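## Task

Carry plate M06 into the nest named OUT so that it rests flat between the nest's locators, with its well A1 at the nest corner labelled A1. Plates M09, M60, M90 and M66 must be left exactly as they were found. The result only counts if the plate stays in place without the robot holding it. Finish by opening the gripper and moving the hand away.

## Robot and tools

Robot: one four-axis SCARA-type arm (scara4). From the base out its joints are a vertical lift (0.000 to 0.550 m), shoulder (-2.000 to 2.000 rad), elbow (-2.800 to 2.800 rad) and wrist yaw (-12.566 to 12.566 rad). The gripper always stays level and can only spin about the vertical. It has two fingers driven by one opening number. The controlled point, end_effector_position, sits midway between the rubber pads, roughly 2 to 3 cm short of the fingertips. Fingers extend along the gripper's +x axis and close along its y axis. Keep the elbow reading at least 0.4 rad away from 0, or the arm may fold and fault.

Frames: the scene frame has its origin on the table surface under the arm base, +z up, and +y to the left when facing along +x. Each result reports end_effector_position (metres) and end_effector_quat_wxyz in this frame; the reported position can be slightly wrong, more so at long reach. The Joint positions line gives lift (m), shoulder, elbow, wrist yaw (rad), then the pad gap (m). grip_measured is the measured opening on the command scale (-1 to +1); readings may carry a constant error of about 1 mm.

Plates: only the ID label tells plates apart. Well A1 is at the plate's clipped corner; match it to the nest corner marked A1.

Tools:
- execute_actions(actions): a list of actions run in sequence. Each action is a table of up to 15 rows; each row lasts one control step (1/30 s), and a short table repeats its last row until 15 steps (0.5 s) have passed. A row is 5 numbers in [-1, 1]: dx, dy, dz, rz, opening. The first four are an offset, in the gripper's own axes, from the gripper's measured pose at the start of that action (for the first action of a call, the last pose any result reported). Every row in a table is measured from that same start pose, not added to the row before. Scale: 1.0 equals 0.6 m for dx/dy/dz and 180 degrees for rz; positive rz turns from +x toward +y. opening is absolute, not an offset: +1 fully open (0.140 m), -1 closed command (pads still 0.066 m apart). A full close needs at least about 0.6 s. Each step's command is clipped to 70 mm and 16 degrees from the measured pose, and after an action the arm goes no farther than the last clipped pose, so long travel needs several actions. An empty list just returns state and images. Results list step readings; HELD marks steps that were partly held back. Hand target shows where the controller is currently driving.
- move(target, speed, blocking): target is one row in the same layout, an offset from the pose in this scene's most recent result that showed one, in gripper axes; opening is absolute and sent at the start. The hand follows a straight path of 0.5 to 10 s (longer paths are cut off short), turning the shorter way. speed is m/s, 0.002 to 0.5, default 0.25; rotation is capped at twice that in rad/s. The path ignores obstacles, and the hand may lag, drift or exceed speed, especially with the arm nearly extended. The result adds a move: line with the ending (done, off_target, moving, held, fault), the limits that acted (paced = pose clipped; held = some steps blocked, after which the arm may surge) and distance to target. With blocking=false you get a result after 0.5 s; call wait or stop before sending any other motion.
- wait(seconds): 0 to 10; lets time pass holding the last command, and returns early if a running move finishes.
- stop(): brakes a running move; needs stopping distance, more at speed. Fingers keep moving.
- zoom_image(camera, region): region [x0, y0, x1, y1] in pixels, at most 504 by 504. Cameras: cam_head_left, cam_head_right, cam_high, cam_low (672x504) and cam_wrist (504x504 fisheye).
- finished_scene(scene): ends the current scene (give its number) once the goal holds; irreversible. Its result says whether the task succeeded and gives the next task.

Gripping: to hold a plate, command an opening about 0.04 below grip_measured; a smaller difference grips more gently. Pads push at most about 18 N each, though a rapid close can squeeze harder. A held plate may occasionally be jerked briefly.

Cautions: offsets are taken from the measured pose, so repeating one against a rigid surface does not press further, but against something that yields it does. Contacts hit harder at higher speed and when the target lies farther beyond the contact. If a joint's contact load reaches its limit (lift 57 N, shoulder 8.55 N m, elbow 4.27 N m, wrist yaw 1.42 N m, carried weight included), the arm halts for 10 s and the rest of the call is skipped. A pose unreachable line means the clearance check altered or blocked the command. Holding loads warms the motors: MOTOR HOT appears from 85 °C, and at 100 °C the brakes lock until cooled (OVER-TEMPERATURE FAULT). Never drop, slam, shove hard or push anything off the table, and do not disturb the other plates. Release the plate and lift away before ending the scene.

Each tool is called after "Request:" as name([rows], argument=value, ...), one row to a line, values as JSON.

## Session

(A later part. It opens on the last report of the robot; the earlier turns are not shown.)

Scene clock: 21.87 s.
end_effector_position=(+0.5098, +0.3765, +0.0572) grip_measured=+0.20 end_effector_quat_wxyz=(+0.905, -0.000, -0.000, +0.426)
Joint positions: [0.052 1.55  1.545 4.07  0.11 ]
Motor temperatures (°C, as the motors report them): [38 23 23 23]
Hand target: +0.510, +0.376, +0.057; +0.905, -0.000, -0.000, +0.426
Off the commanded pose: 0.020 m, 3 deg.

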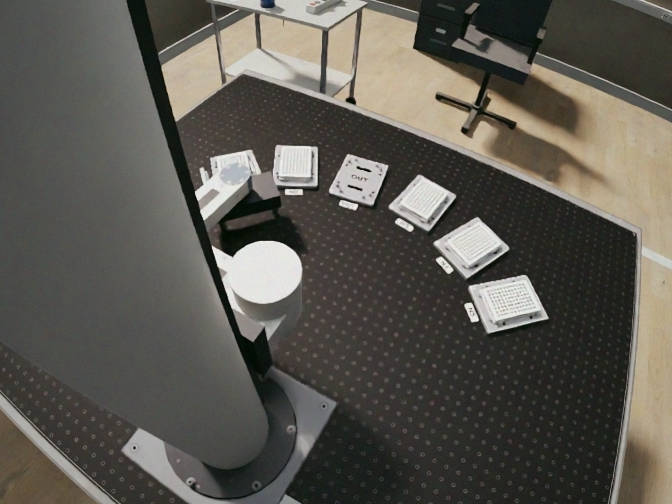

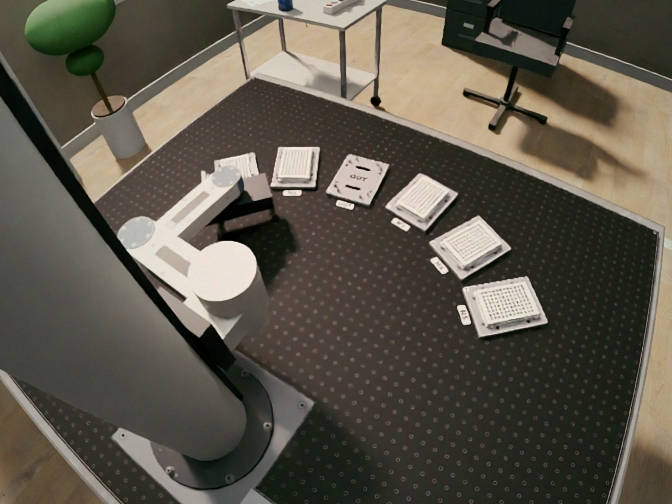

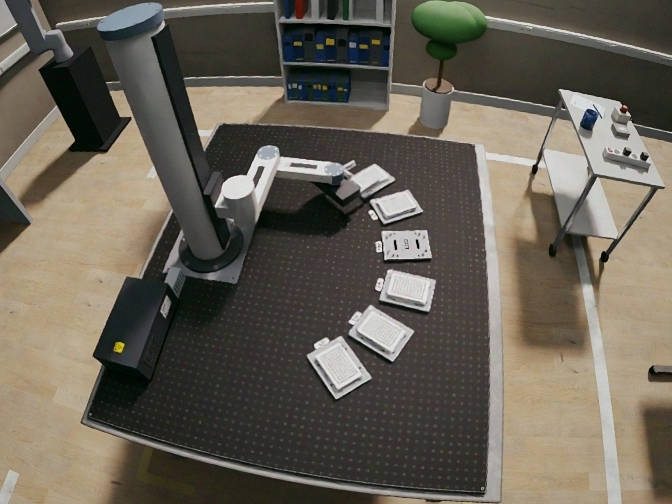

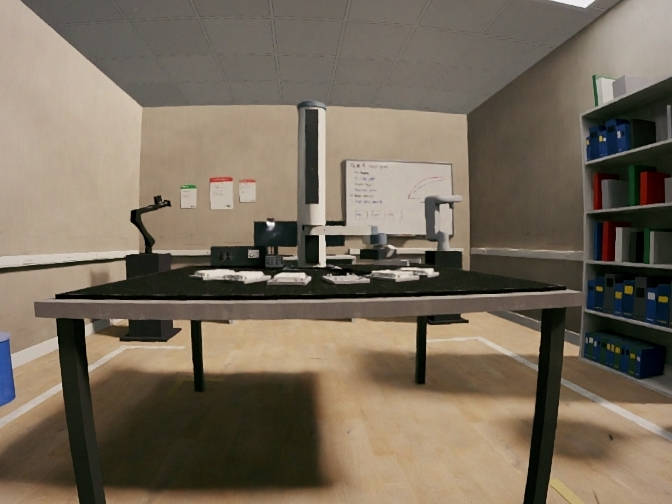

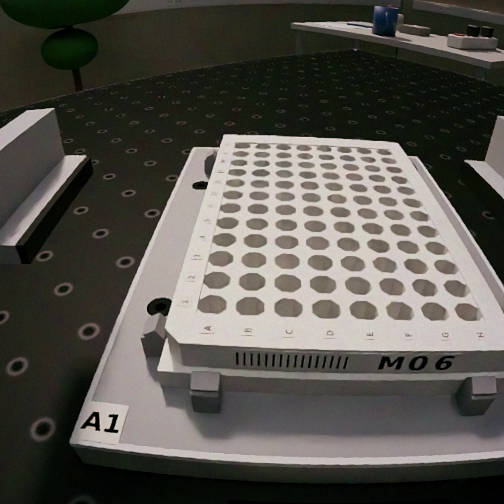

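Request:
execute_actions([
  [[0.0300,-0.0263,-0.015,-0.0194,0.2],[0.0300,-0.0263,-0.025,-0.0194,0.15],[0.0300,-0.0263,-0.0363,-0.0194,0.1],[0.0300,-0.0263,-0.0363,-0.0194,0.05],[0.0300,-0.0263,-0.0363,-0.0194,0.0],[0.0300,-0.0263,-0.0363,-0.0194,-0.08],[0.0300,-0.0263,-0.0363,-0.0194,-0.17],[0.0300,-0.0263,-0.0363,-0.0194,-0.27],[0.0300,-0.0263,-0.0363,-0.0194,-0.36],[0.0300,-0.0263,-0.0363,-0.0194,-0.44],[0.0300,-0.0263,-0.0363,-0.0194,-0.50],[0.0300,-0.0263,-0.0363,-0.0194,-0.55],[0.0300,-0.0263,-0.0363,-0.0194,-0.585],[0.0300,-0.0263,-0.0363,-0.0194,-0.615],[0.0300,-0.0263,-0.0363,-0.0194,-0.64]],
])

Scene clock: 24.07 s.
end_effector_position=(+0.5335, +0.3803, +0.0354) grip_measured=-0.59 end_effector_quat_wxyz=(+0.917, -0.000, -0.000, +0.399)
Joint positions: [0.03  1.489 1.648 3.966 0.081]
Motor temperatures (°C, as the motors report them): [38 23 23 23]
Hand target: +0.533, +0.380, +0.035; +0.917, -0.000, -0.000, +0.399
Off the commanded pose: 0.000 m, 0 deg.
Step readings (end_effector_position):
0: (+0.5098, +0.3765, +0.0572)
1: (+0.5099, +0.3765, +0.0572)
2: (+0.5120, +0.3768, +0.0564)
4: (+0.5225, +0.3776, +0.0502)
8: (+0.5333, +0.3801, +0.0351)
15: end_effector_position above

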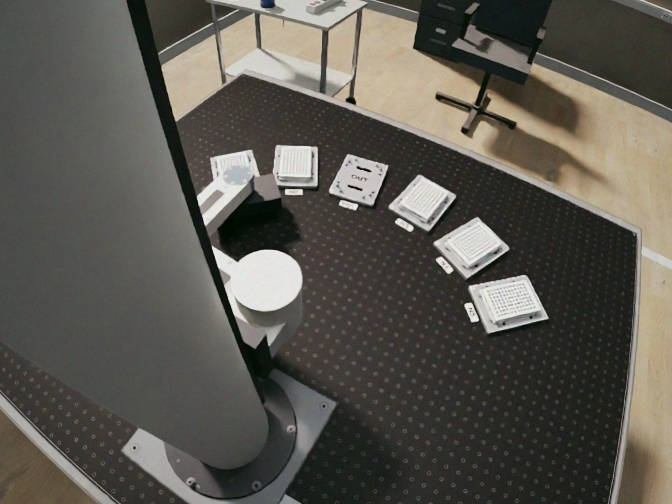

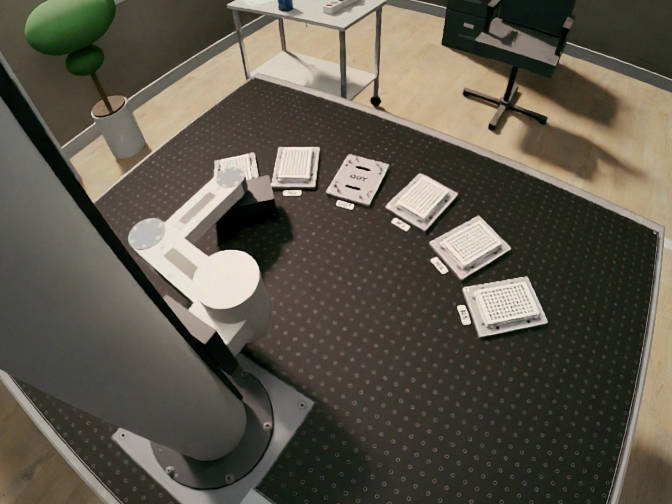

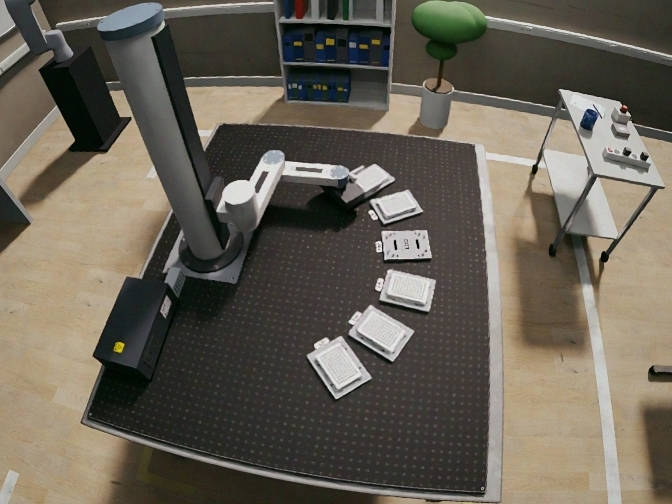

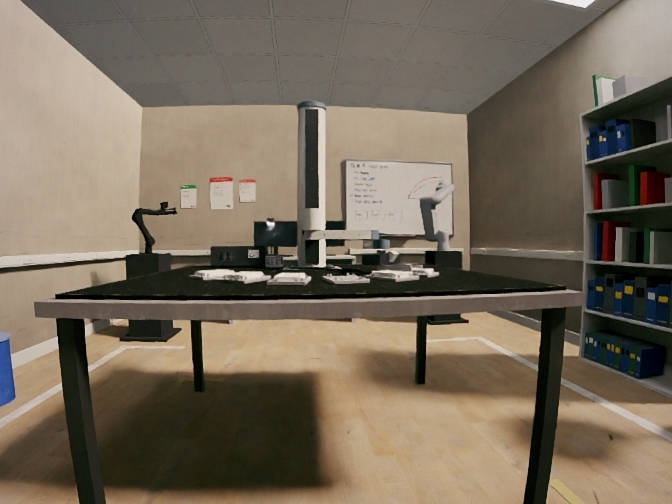

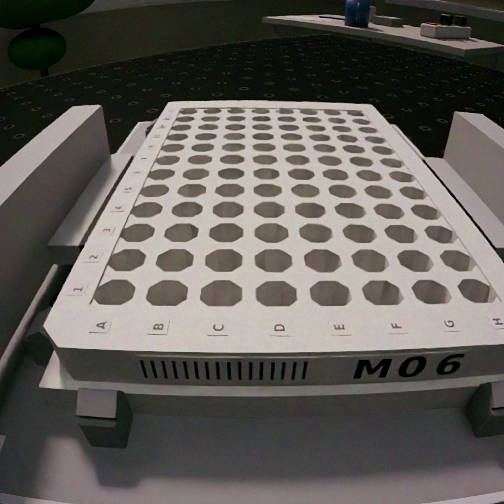

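Request:
execute_actions(actions=[])

Request:
zoom_image(camera="cam_wrist", region=[0, 290, 170, 460])

Request:
zoom_image(camera="cam_wrist", region=[374, 330, 504, 460])

Request:
zoom_image(camera="cam_wrist", region=[90, 90, 210, 180])

Request:
zoom_image(camera="cam_wrist", region=[340, 90, 460, 180])

Scene clock: 25.33 s.
end_effector_position=(+0.5335, +0.3803, +0.0354) grip_measured=-0.59 end_effector_quat_wxyz=(+0.917, -0.000, -0.000, +0.399)
Joint positions: [0.03  1.489 1.648 3.966 0.081]
Motor temperatures (°C, as the motors report them): [38 23 23 23]
Hand target: +0.533, +0.380, +0.035; +0.917, -0.000, -0.000, +0.399
Off the commanded pose: 0.000 m, 0 deg.

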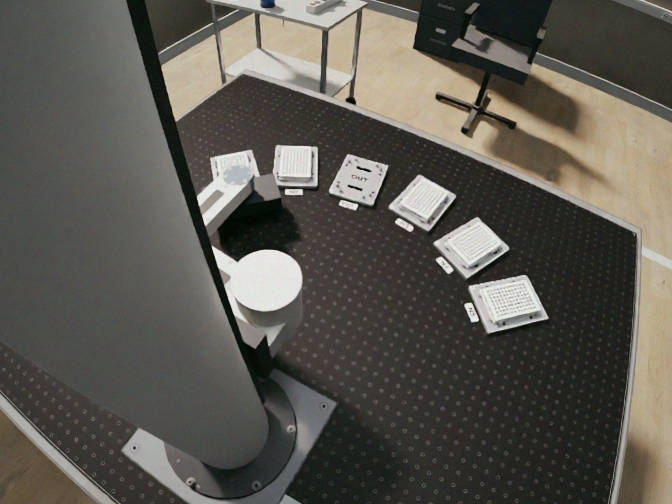

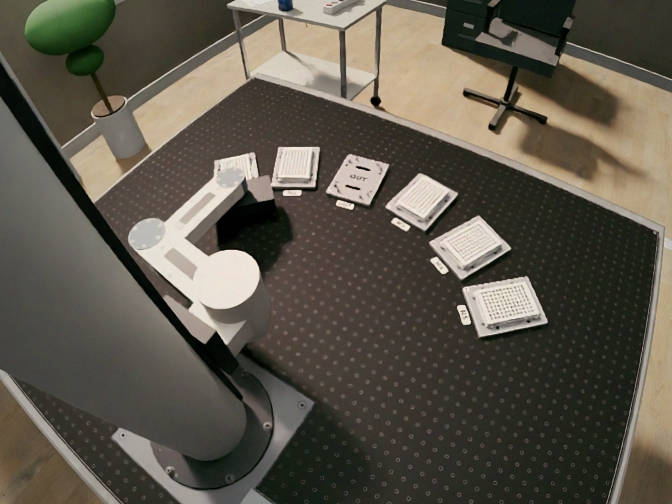

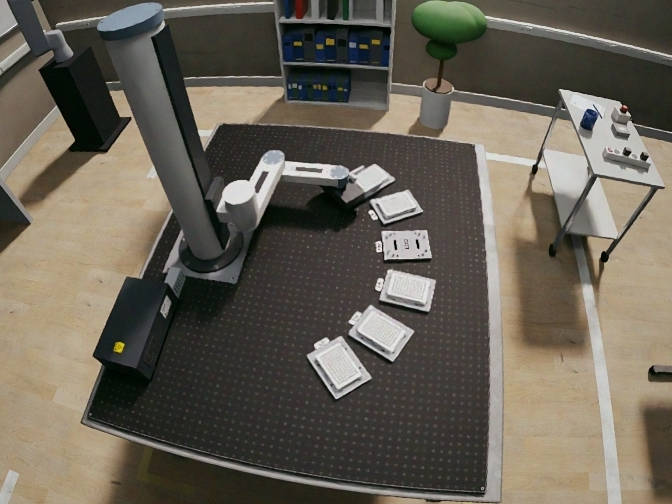

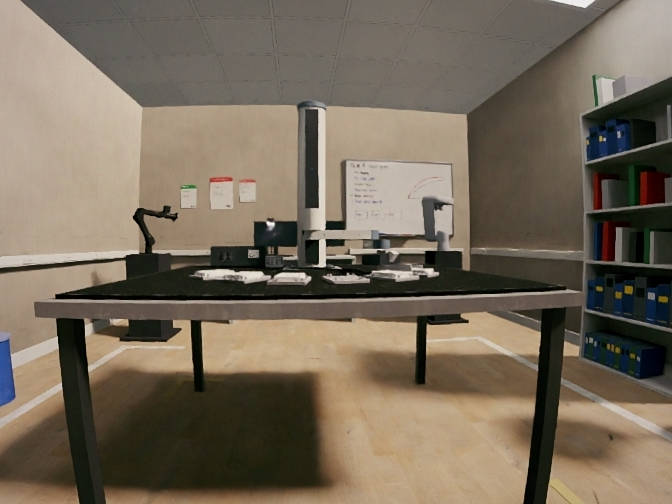

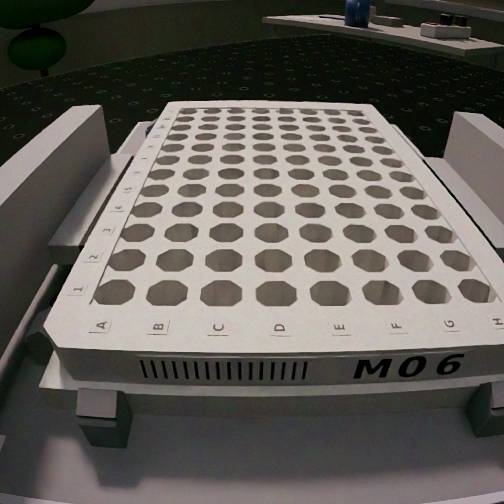

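Region (0, 290, 170, 460) of cam_wrist's 504x504 image, scaled by 2.965, with more detail than that image has.

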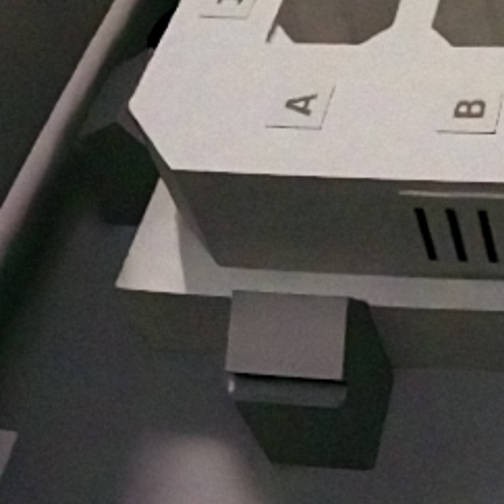

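Region (374, 330, 504, 460) of cam_wrist's 504x504 image, scaled by 3.877, with more detail than that image has.

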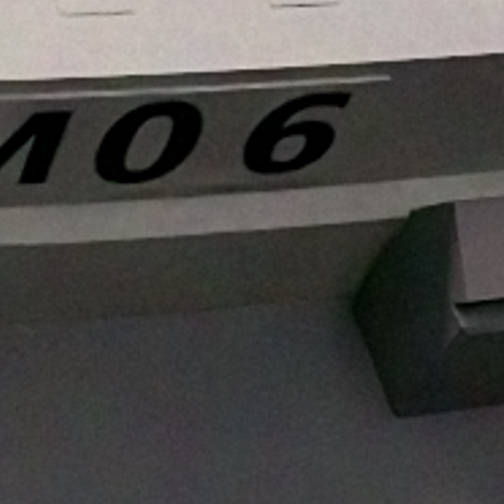

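Region (90, 90, 210, 180) of cam_wrist's 504x504 image, scaled by 4.200, with more detail than that image has; it fills the top 378 rows of this view, and the rest is white.

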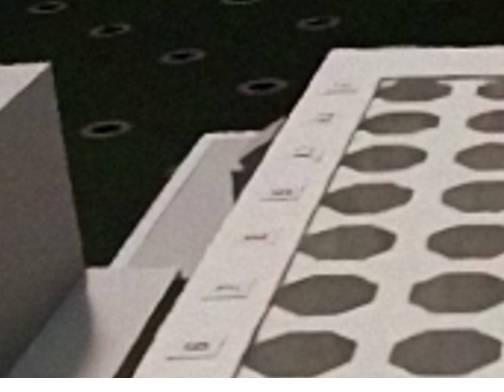

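Region (340, 90, 460, 180) of cam_wrist's 504x504 image, scaled by 4.200, with more detail than that image has; it fills the top 378 rows of this view, and the rest is white.

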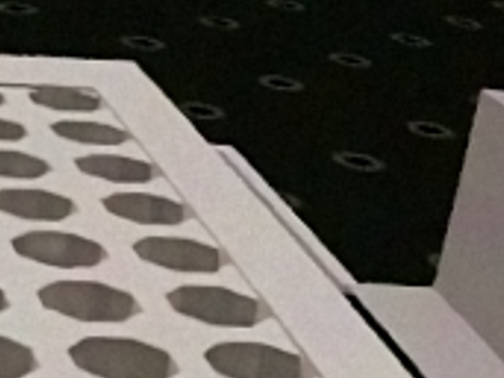

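Request:
execute_actions([
  [[0,0,0.0343,0,-0.64],[0,0,0.0343,0,-0.64],[0,0,0.0343,0,-0.64],[-0.0012,-0.0383,0.0343,-0.0141,-0.64],[-0.0027,-0.0608,0.0343,-0.0224,-0.64],[-0.0048,-0.0832,0.0343,-0.0307,-0.64],[-0.0074,-0.1055,0.0343,-0.0389,-0.64],[-0.0107,-0.1278,0.0343,-0.0472,-0.64],[-0.0145,-0.1499,0.0343,-0.0555,-0.64],[-0.0189,-0.1720,0.0343,-0.0638,-0.64],[-0.0238,-0.1940,0.0343,-0.0720,-0.64],[-0.0294,-0.2158,0.0343,-0.0803,-0.64],[-0.0355,-0.2374,0.0343,-0.0886,-0.64],[-0.0421,-0.2589,0.0343,-0.0969,-0.64],[-0.0493,-0.2802,0.0343,-0.1051,-0.64]],
  [[-0.0071,-0.1030,0,-0.0380,-0.64],[-0.0109,-0.1294,0,-0.0478,-0.64],[-0.0156,-0.1557,0,-0.0576,-0.64],[-0.0206,-0.1802,0,-0.0668,-0.64],[-0.0264,-0.2045,0,-0.0760,-0.64],[-0.0329,-0.2286,0,-0.0852,-0.64],[-0.0401,-0.2526,0,-0.0944,-0.64],[-0.0480,-0.2763,0,-0.1036,-0.64],[-0.0565,-0.2998,-0.003,-0.1128,-0.64],[-0.0657,-0.3230,-0.007,-0.1220,-0.64],[-0.0752,-0.3451,-0.0105,-0.1308,-0.64],[-0.0752,-0.3451,-0.0133,-0.1308,-0.64]],
])

Scene clock: 26.80 s.
end_effector_position=(+0.6789, +0.0761, +0.0494) grip_measured=-0.59 end_effector_quat_wxyz=(+0.997, -0.000, -0.000, +0.074)
Joint positions: [0.044 0.857 1.575 3.999 0.081]
Motor temperatures (°C, as the motors report them): [38 23 23 23]
Hand target: +0.683, +0.076, +0.048; +0.997, -0.000, -0.000, +0.076
Off the commanded pose: 0.005 m, 0 deg.
Step readings (end_effector_position; steps 1 to 15: 1st action; 16 to 30: 2nd action):
0: (+0.5335, +0.3803, +0.0354)
1: (+0.5335, +0.3803, +0.0355)
2: (+0.5335, +0.3803, +0.0367)
4: (+0.5335, +0.3803, +0.0447)
8: (+0.5506, +0.3615, +0.0563)
15: (+0.6117, +0.2755, +0.0560)
16: (+0.6187, +0.2640, +0.0560)
17: (+0.6255, +0.2519, +0.0560)
19: (+0.6378, +0.2238, +0.0560)
23: (+0.6576, +0.1628, +0.0560)
30: end_effector_position above

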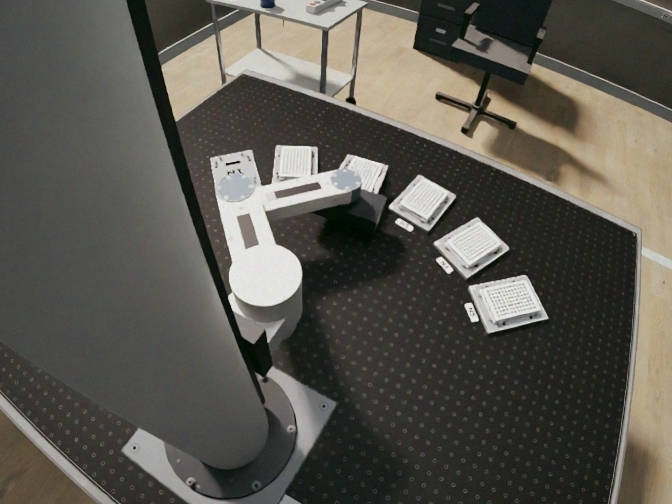

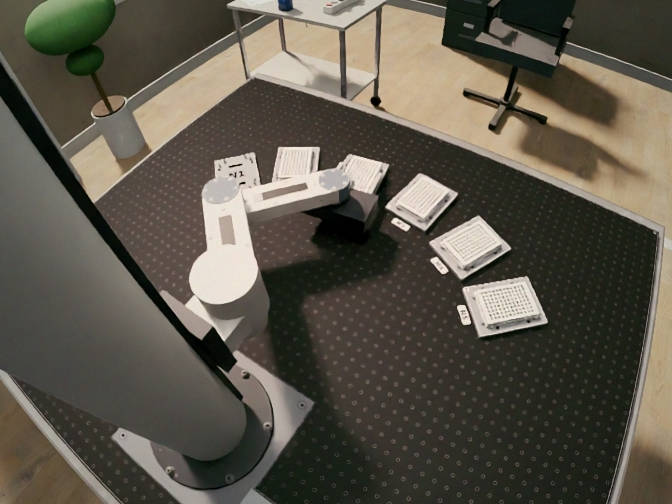

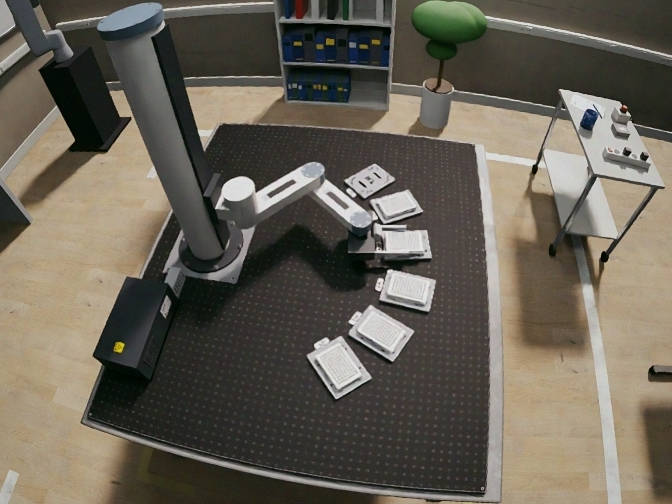

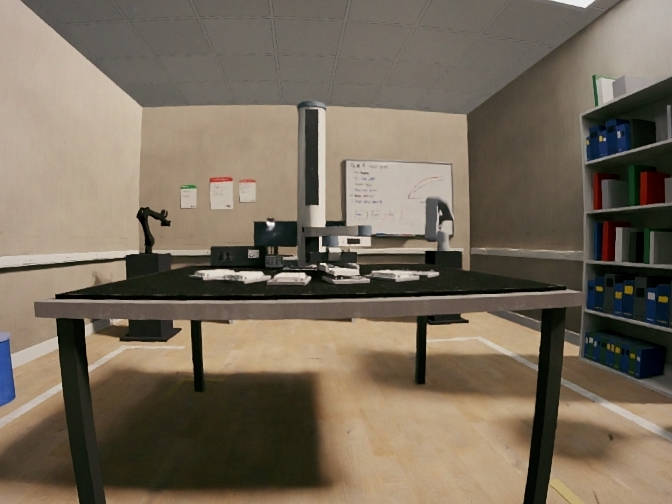

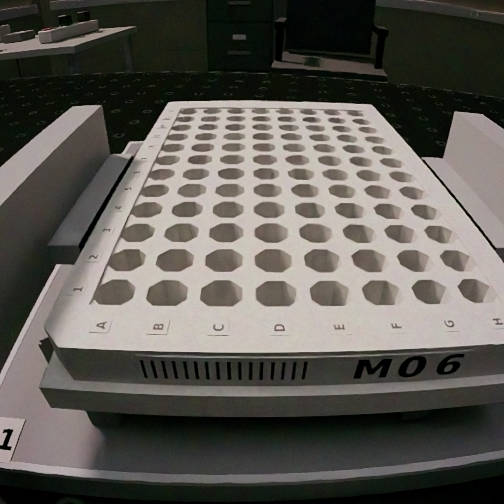

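Request:
zoom_image(camera="cam_wrist", region=[0, 290, 170, 460])

Region (0, 290, 170, 460) of cam_wrist's 504x504 image, scaled by 2.965, with more detail than that image has.

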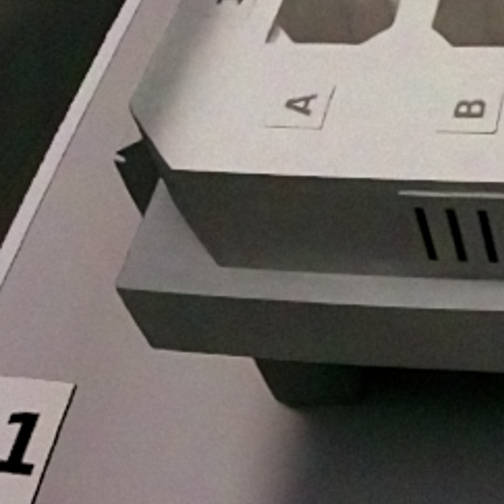

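Request:
execute_actions(actions=[])

Scene clock: 27.10 s.
end_effector_position=(+0.6834, +0.0761, +0.0480) grip_measured=-0.59 end_effector_quat_wxyz=(+0.997, -0.000, -0.000, +0.076)
Joint positions: [0.043 0.844 1.6   3.991 0.081]
Motor temperatures (°C, as the motors report them): [38 23 23 23]
Hand target: +0.683, +0.076, +0.048; +0.997, -0.000, -0.000, +0.076
Off the commanded pose: 0.001 m, 0 deg.

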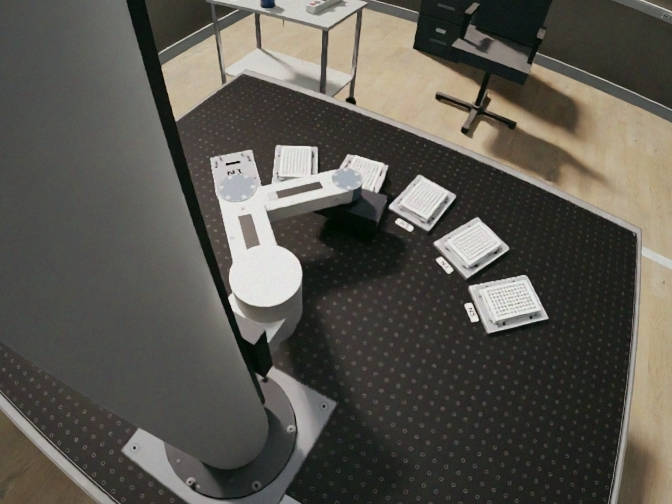

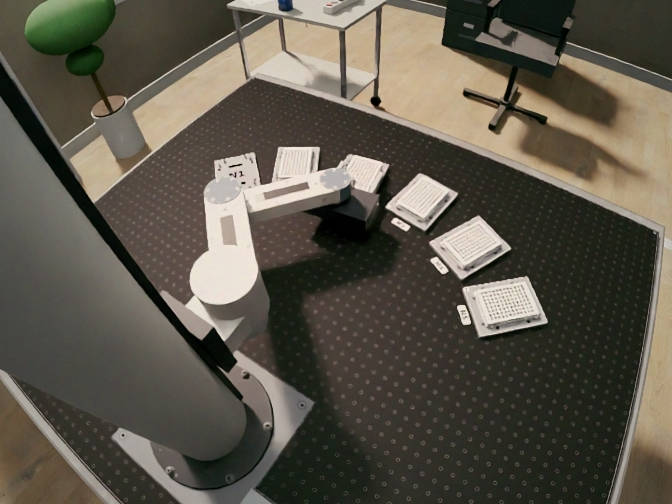

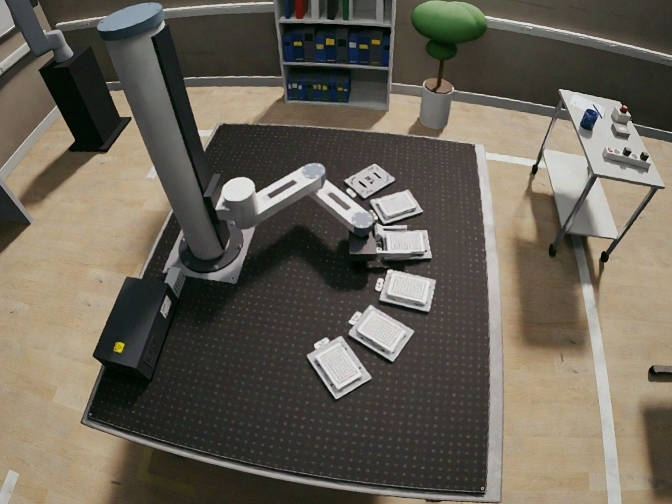

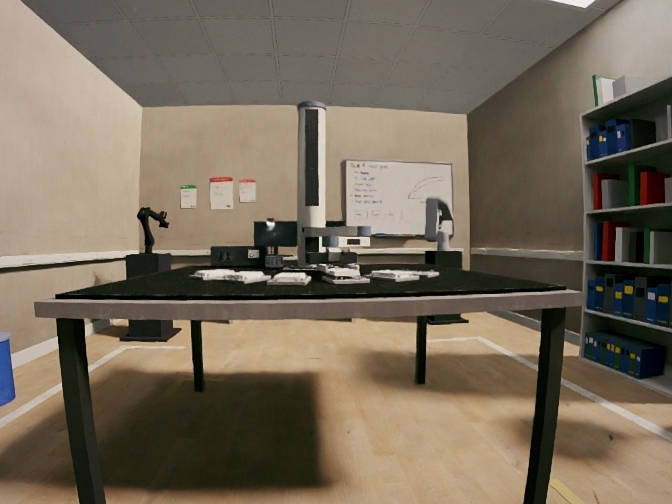

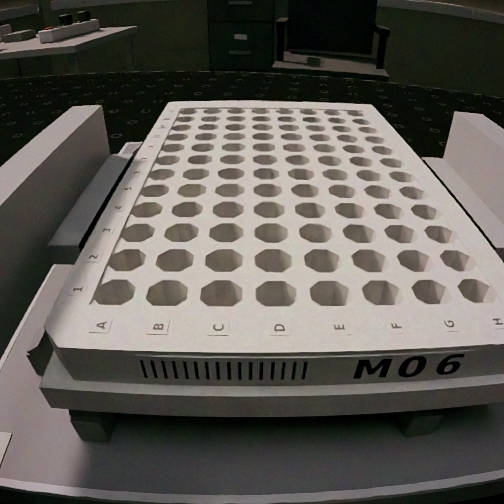

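Request:
zoom_image(camera="cam_wrist", region=[30, 370, 150, 460])

Request:
zoom_image(camera="cam_wrist", region=[370, 380, 490, 470])

Request:
zoom_image(camera="cam_wrist", region=[90, 90, 210, 180])

Request:
zoom_image(camera="cam_wrist", region=[0, 420, 504, 504])

Request:
zoom_image(camera="cam_wrist", region=[0, 300, 100, 400])

Region (30, 370, 150, 460) of cam_wrist's 504x504 image, scaled by 4.200, with more detail than that image has; it fills the top 378 rows of this view, and the rest is white.

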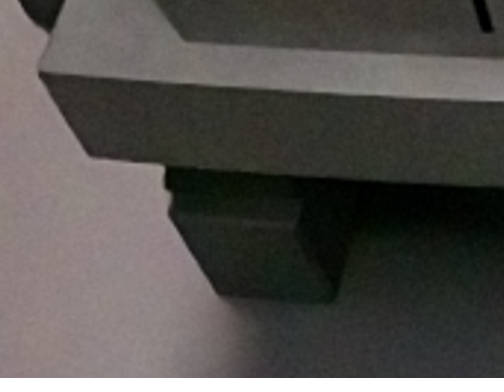

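Region (370, 380, 490, 470) of cam_wrist's 504x504 image, scaled by 4.200, with more detail than that image has; it fills the top 378 rows of this view, and the rest is white.

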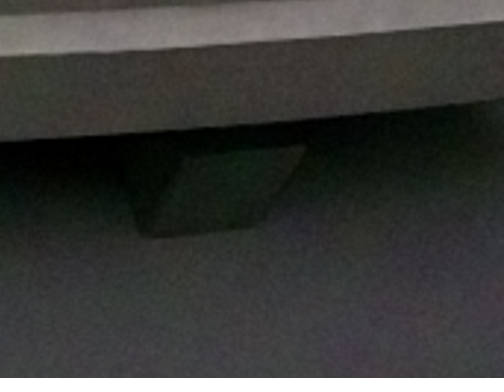

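Region (90, 90, 210, 180) of cam_wrist's 504x504 image, scaled by 4.200, with more detail than that image has; it fills the top 378 rows of this view, and the rest is white.

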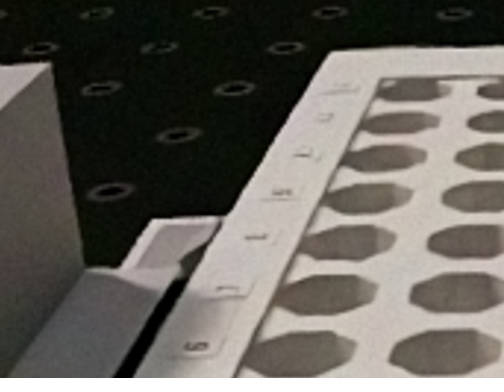

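Region (0, 420, 504, 504) of cam_wrist's 504x504 image, scaled by 1.000.

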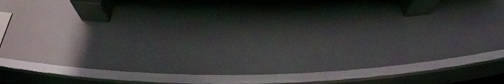

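Region (0, 300, 100, 400) of cam_wrist's 504x504 image, scaled by 5.040, with more detail than that image has.

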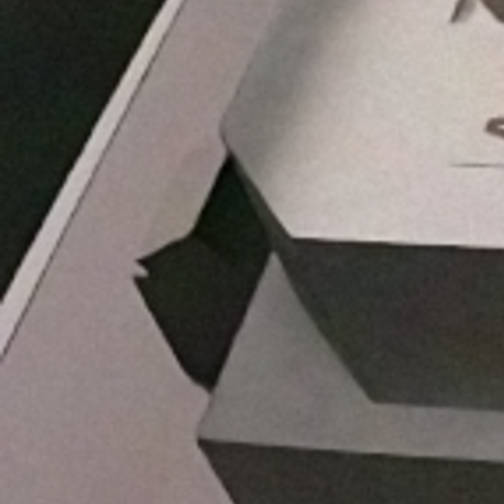

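Request:
execute_actions(actions=[])

Request:
zoom_image(camera="cam_wrist", region=[30, 370, 150, 460])

Request:
zoom_image(camera="cam_wrist", region=[370, 380, 490, 470])

Request:
zoom_image(camera="cam_wrist", region=[90, 90, 210, 180])

Scene clock: 27.90 s.
end_effector_position=(+0.6834, +0.0761, +0.0480) grip_measured=-0.59 end_effector_quat_wxyz=(+0.997, -0.000, -0.000, +0.076)
Joint positions: [0.043 0.844 1.6   3.991 0.081]
Motor temperatures (°C, as the motors report them): [38 23 23 23]
Hand target: +0.683, +0.076, +0.048; +0.997, -0.000, -0.000, +0.076
Off the commanded pose: 0.001 m, 0 deg.

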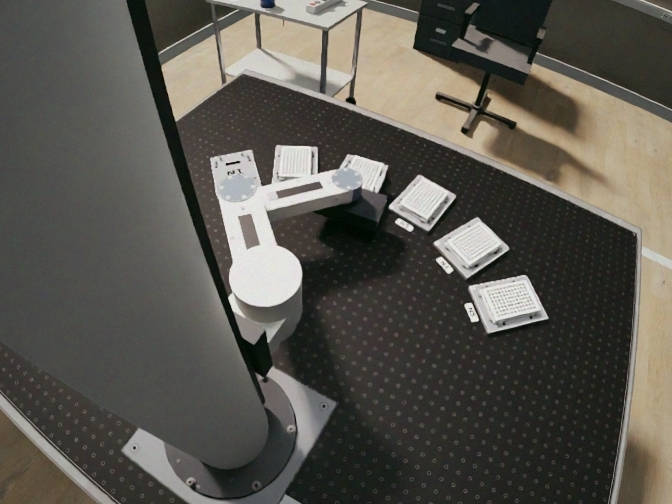

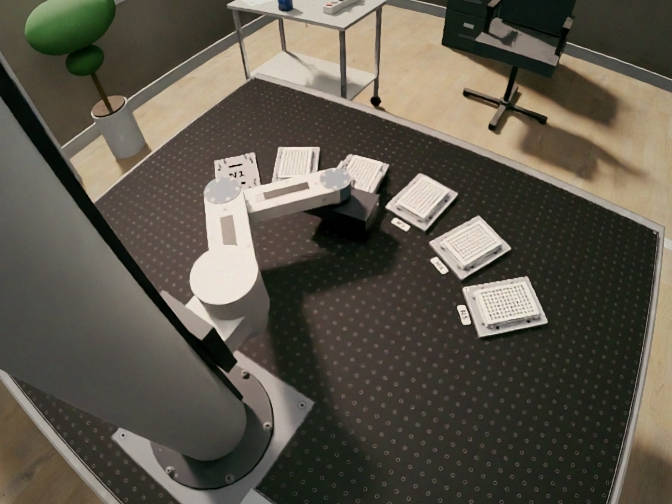

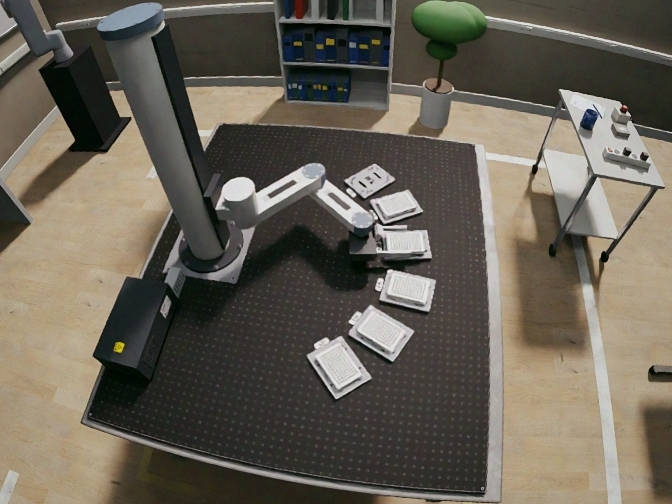

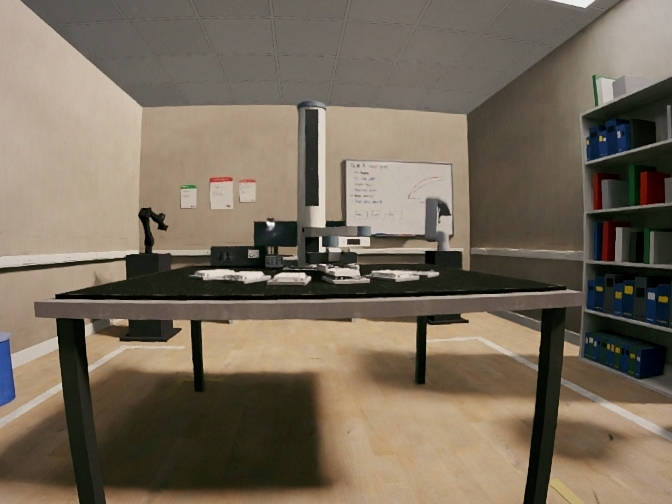

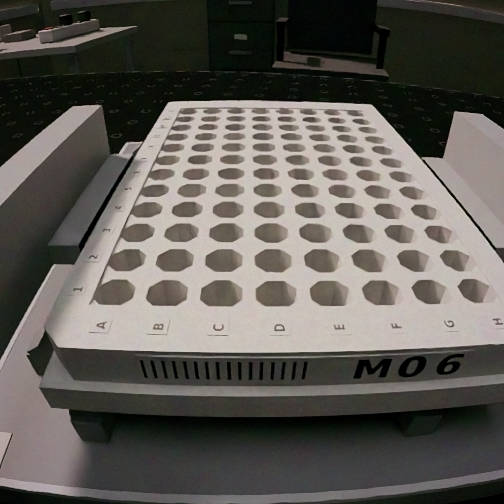

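Region (30, 370, 150, 460) of cam_wrist's 504x504 image, scaled by 4.200, with more detail than that image has; it fills the top 378 rows of this view, and the rest is white.

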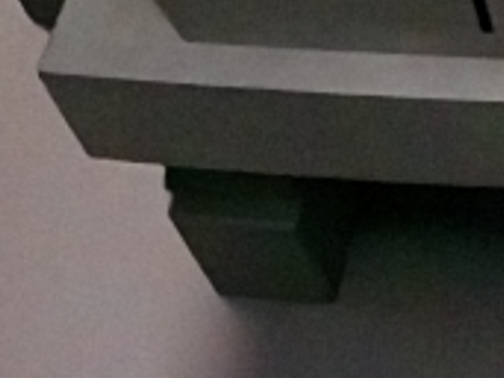

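Region (370, 380, 490, 470) of cam_wrist's 504x504 image, scaled by 4.200, with more detail than that image has; it fills the top 378 rows of this view, and the rest is white.

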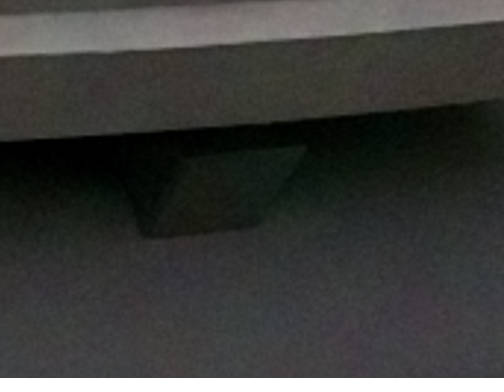

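Region (90, 90, 210, 180) of cam_wrist's 504x504 image, scaled by 4.200, with more detail than that image has; it fills the top 378 rows of this view, and the rest is white.

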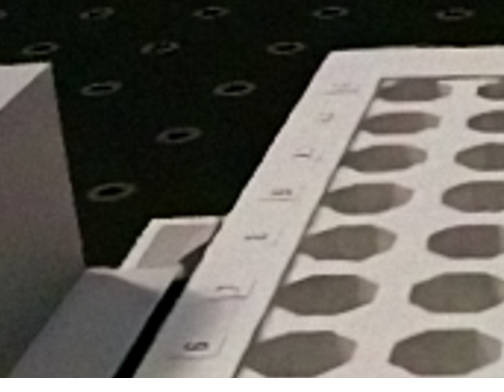

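Request:
execute_actions([
  [[0.01172,0.01358,0,0.00456,-0.64],[0.01172,0.01358,0,0.00456,-0.64],[0.01172,0.01358,-0.00067,0.00456,-0.64],[0.01172,0.01358,-0.00167,0.00456,-0.64],[0.01172,0.01358,-0.00317,0.00456,-0.64],[0.01172,0.01358,-0.00517,0.00456,-0.64],[0.01172,0.01358,-0.0075,0.00456,-0.64],[0.01172,0.01358,-0.0100,0.00456,-0.64],[0.01172,0.01358,-0.0125,0.00456,-0.64],[0.01172,0.01358,-0.01483,0.00456,-0.64],[0.01172,0.01358,-0.01683,0.00456,-0.64],[0.01172,0.01358,-0.01833,0.00456,-0.64],[0.01172,0.01358,-0.01933,0.00456,-0.64],[0.01172,0.01358,-0.0200,0.00456,-0.64],[0.01172,0.01358,-0.0205,0.00456,-0.64]],
])

Scene clock: 28.83 s.
end_effector_position=(+0.6891, +0.0854, +0.0359) grip_measured=-0.59 end_effector_quat_wxyz=(+0.997, -0.000, -0.000, +0.083)
Joint positions: [0.031 0.843 1.64  3.967 0.081]
Motor temperatures (°C, as the motors report them): [38 23 23 23]
Hand target: +0.689, +0.085, +0.036; +0.997, -0.000, -0.000, +0.083
Off the commanded pose: 0.000 m, 0 deg.
Step readings (end_effector_position):
0: (+0.6834, +0.0761, +0.0480)
1: (+0.6834, +0.0762, +0.0480)
2: (+0.6849, +0.0782, +0.0480)
4: (+0.6888, +0.0859, +0.0477)
8: (+0.6891, +0.0855, +0.0438)
15: end_effector_position above

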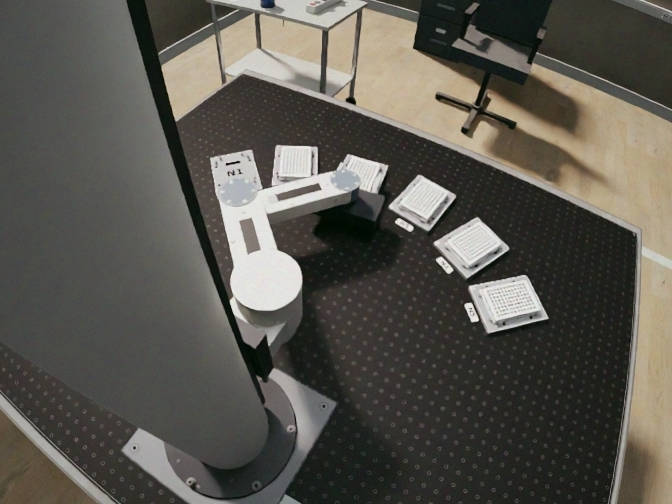

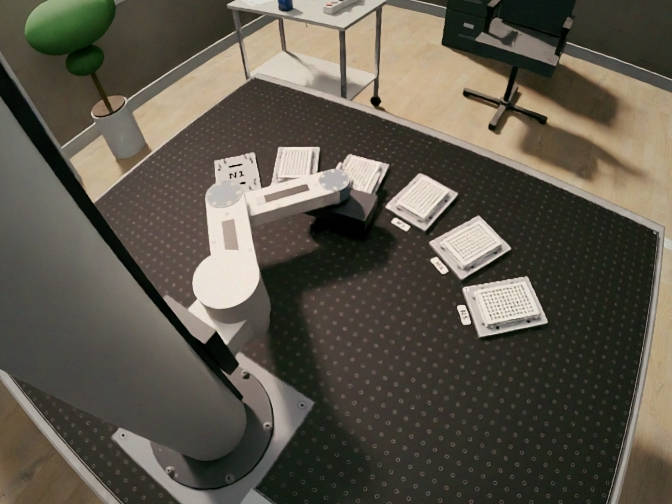

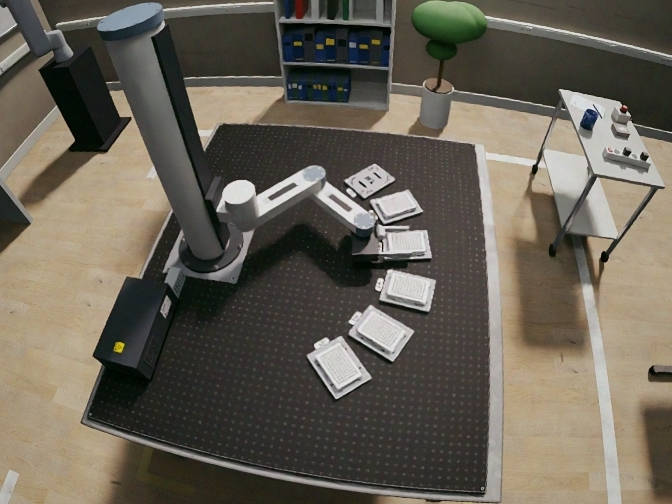

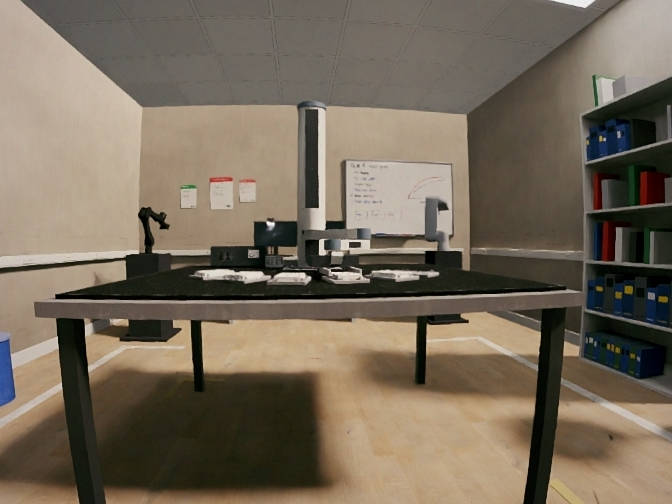

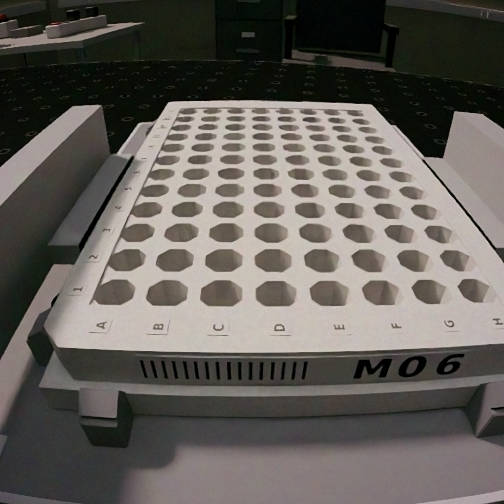

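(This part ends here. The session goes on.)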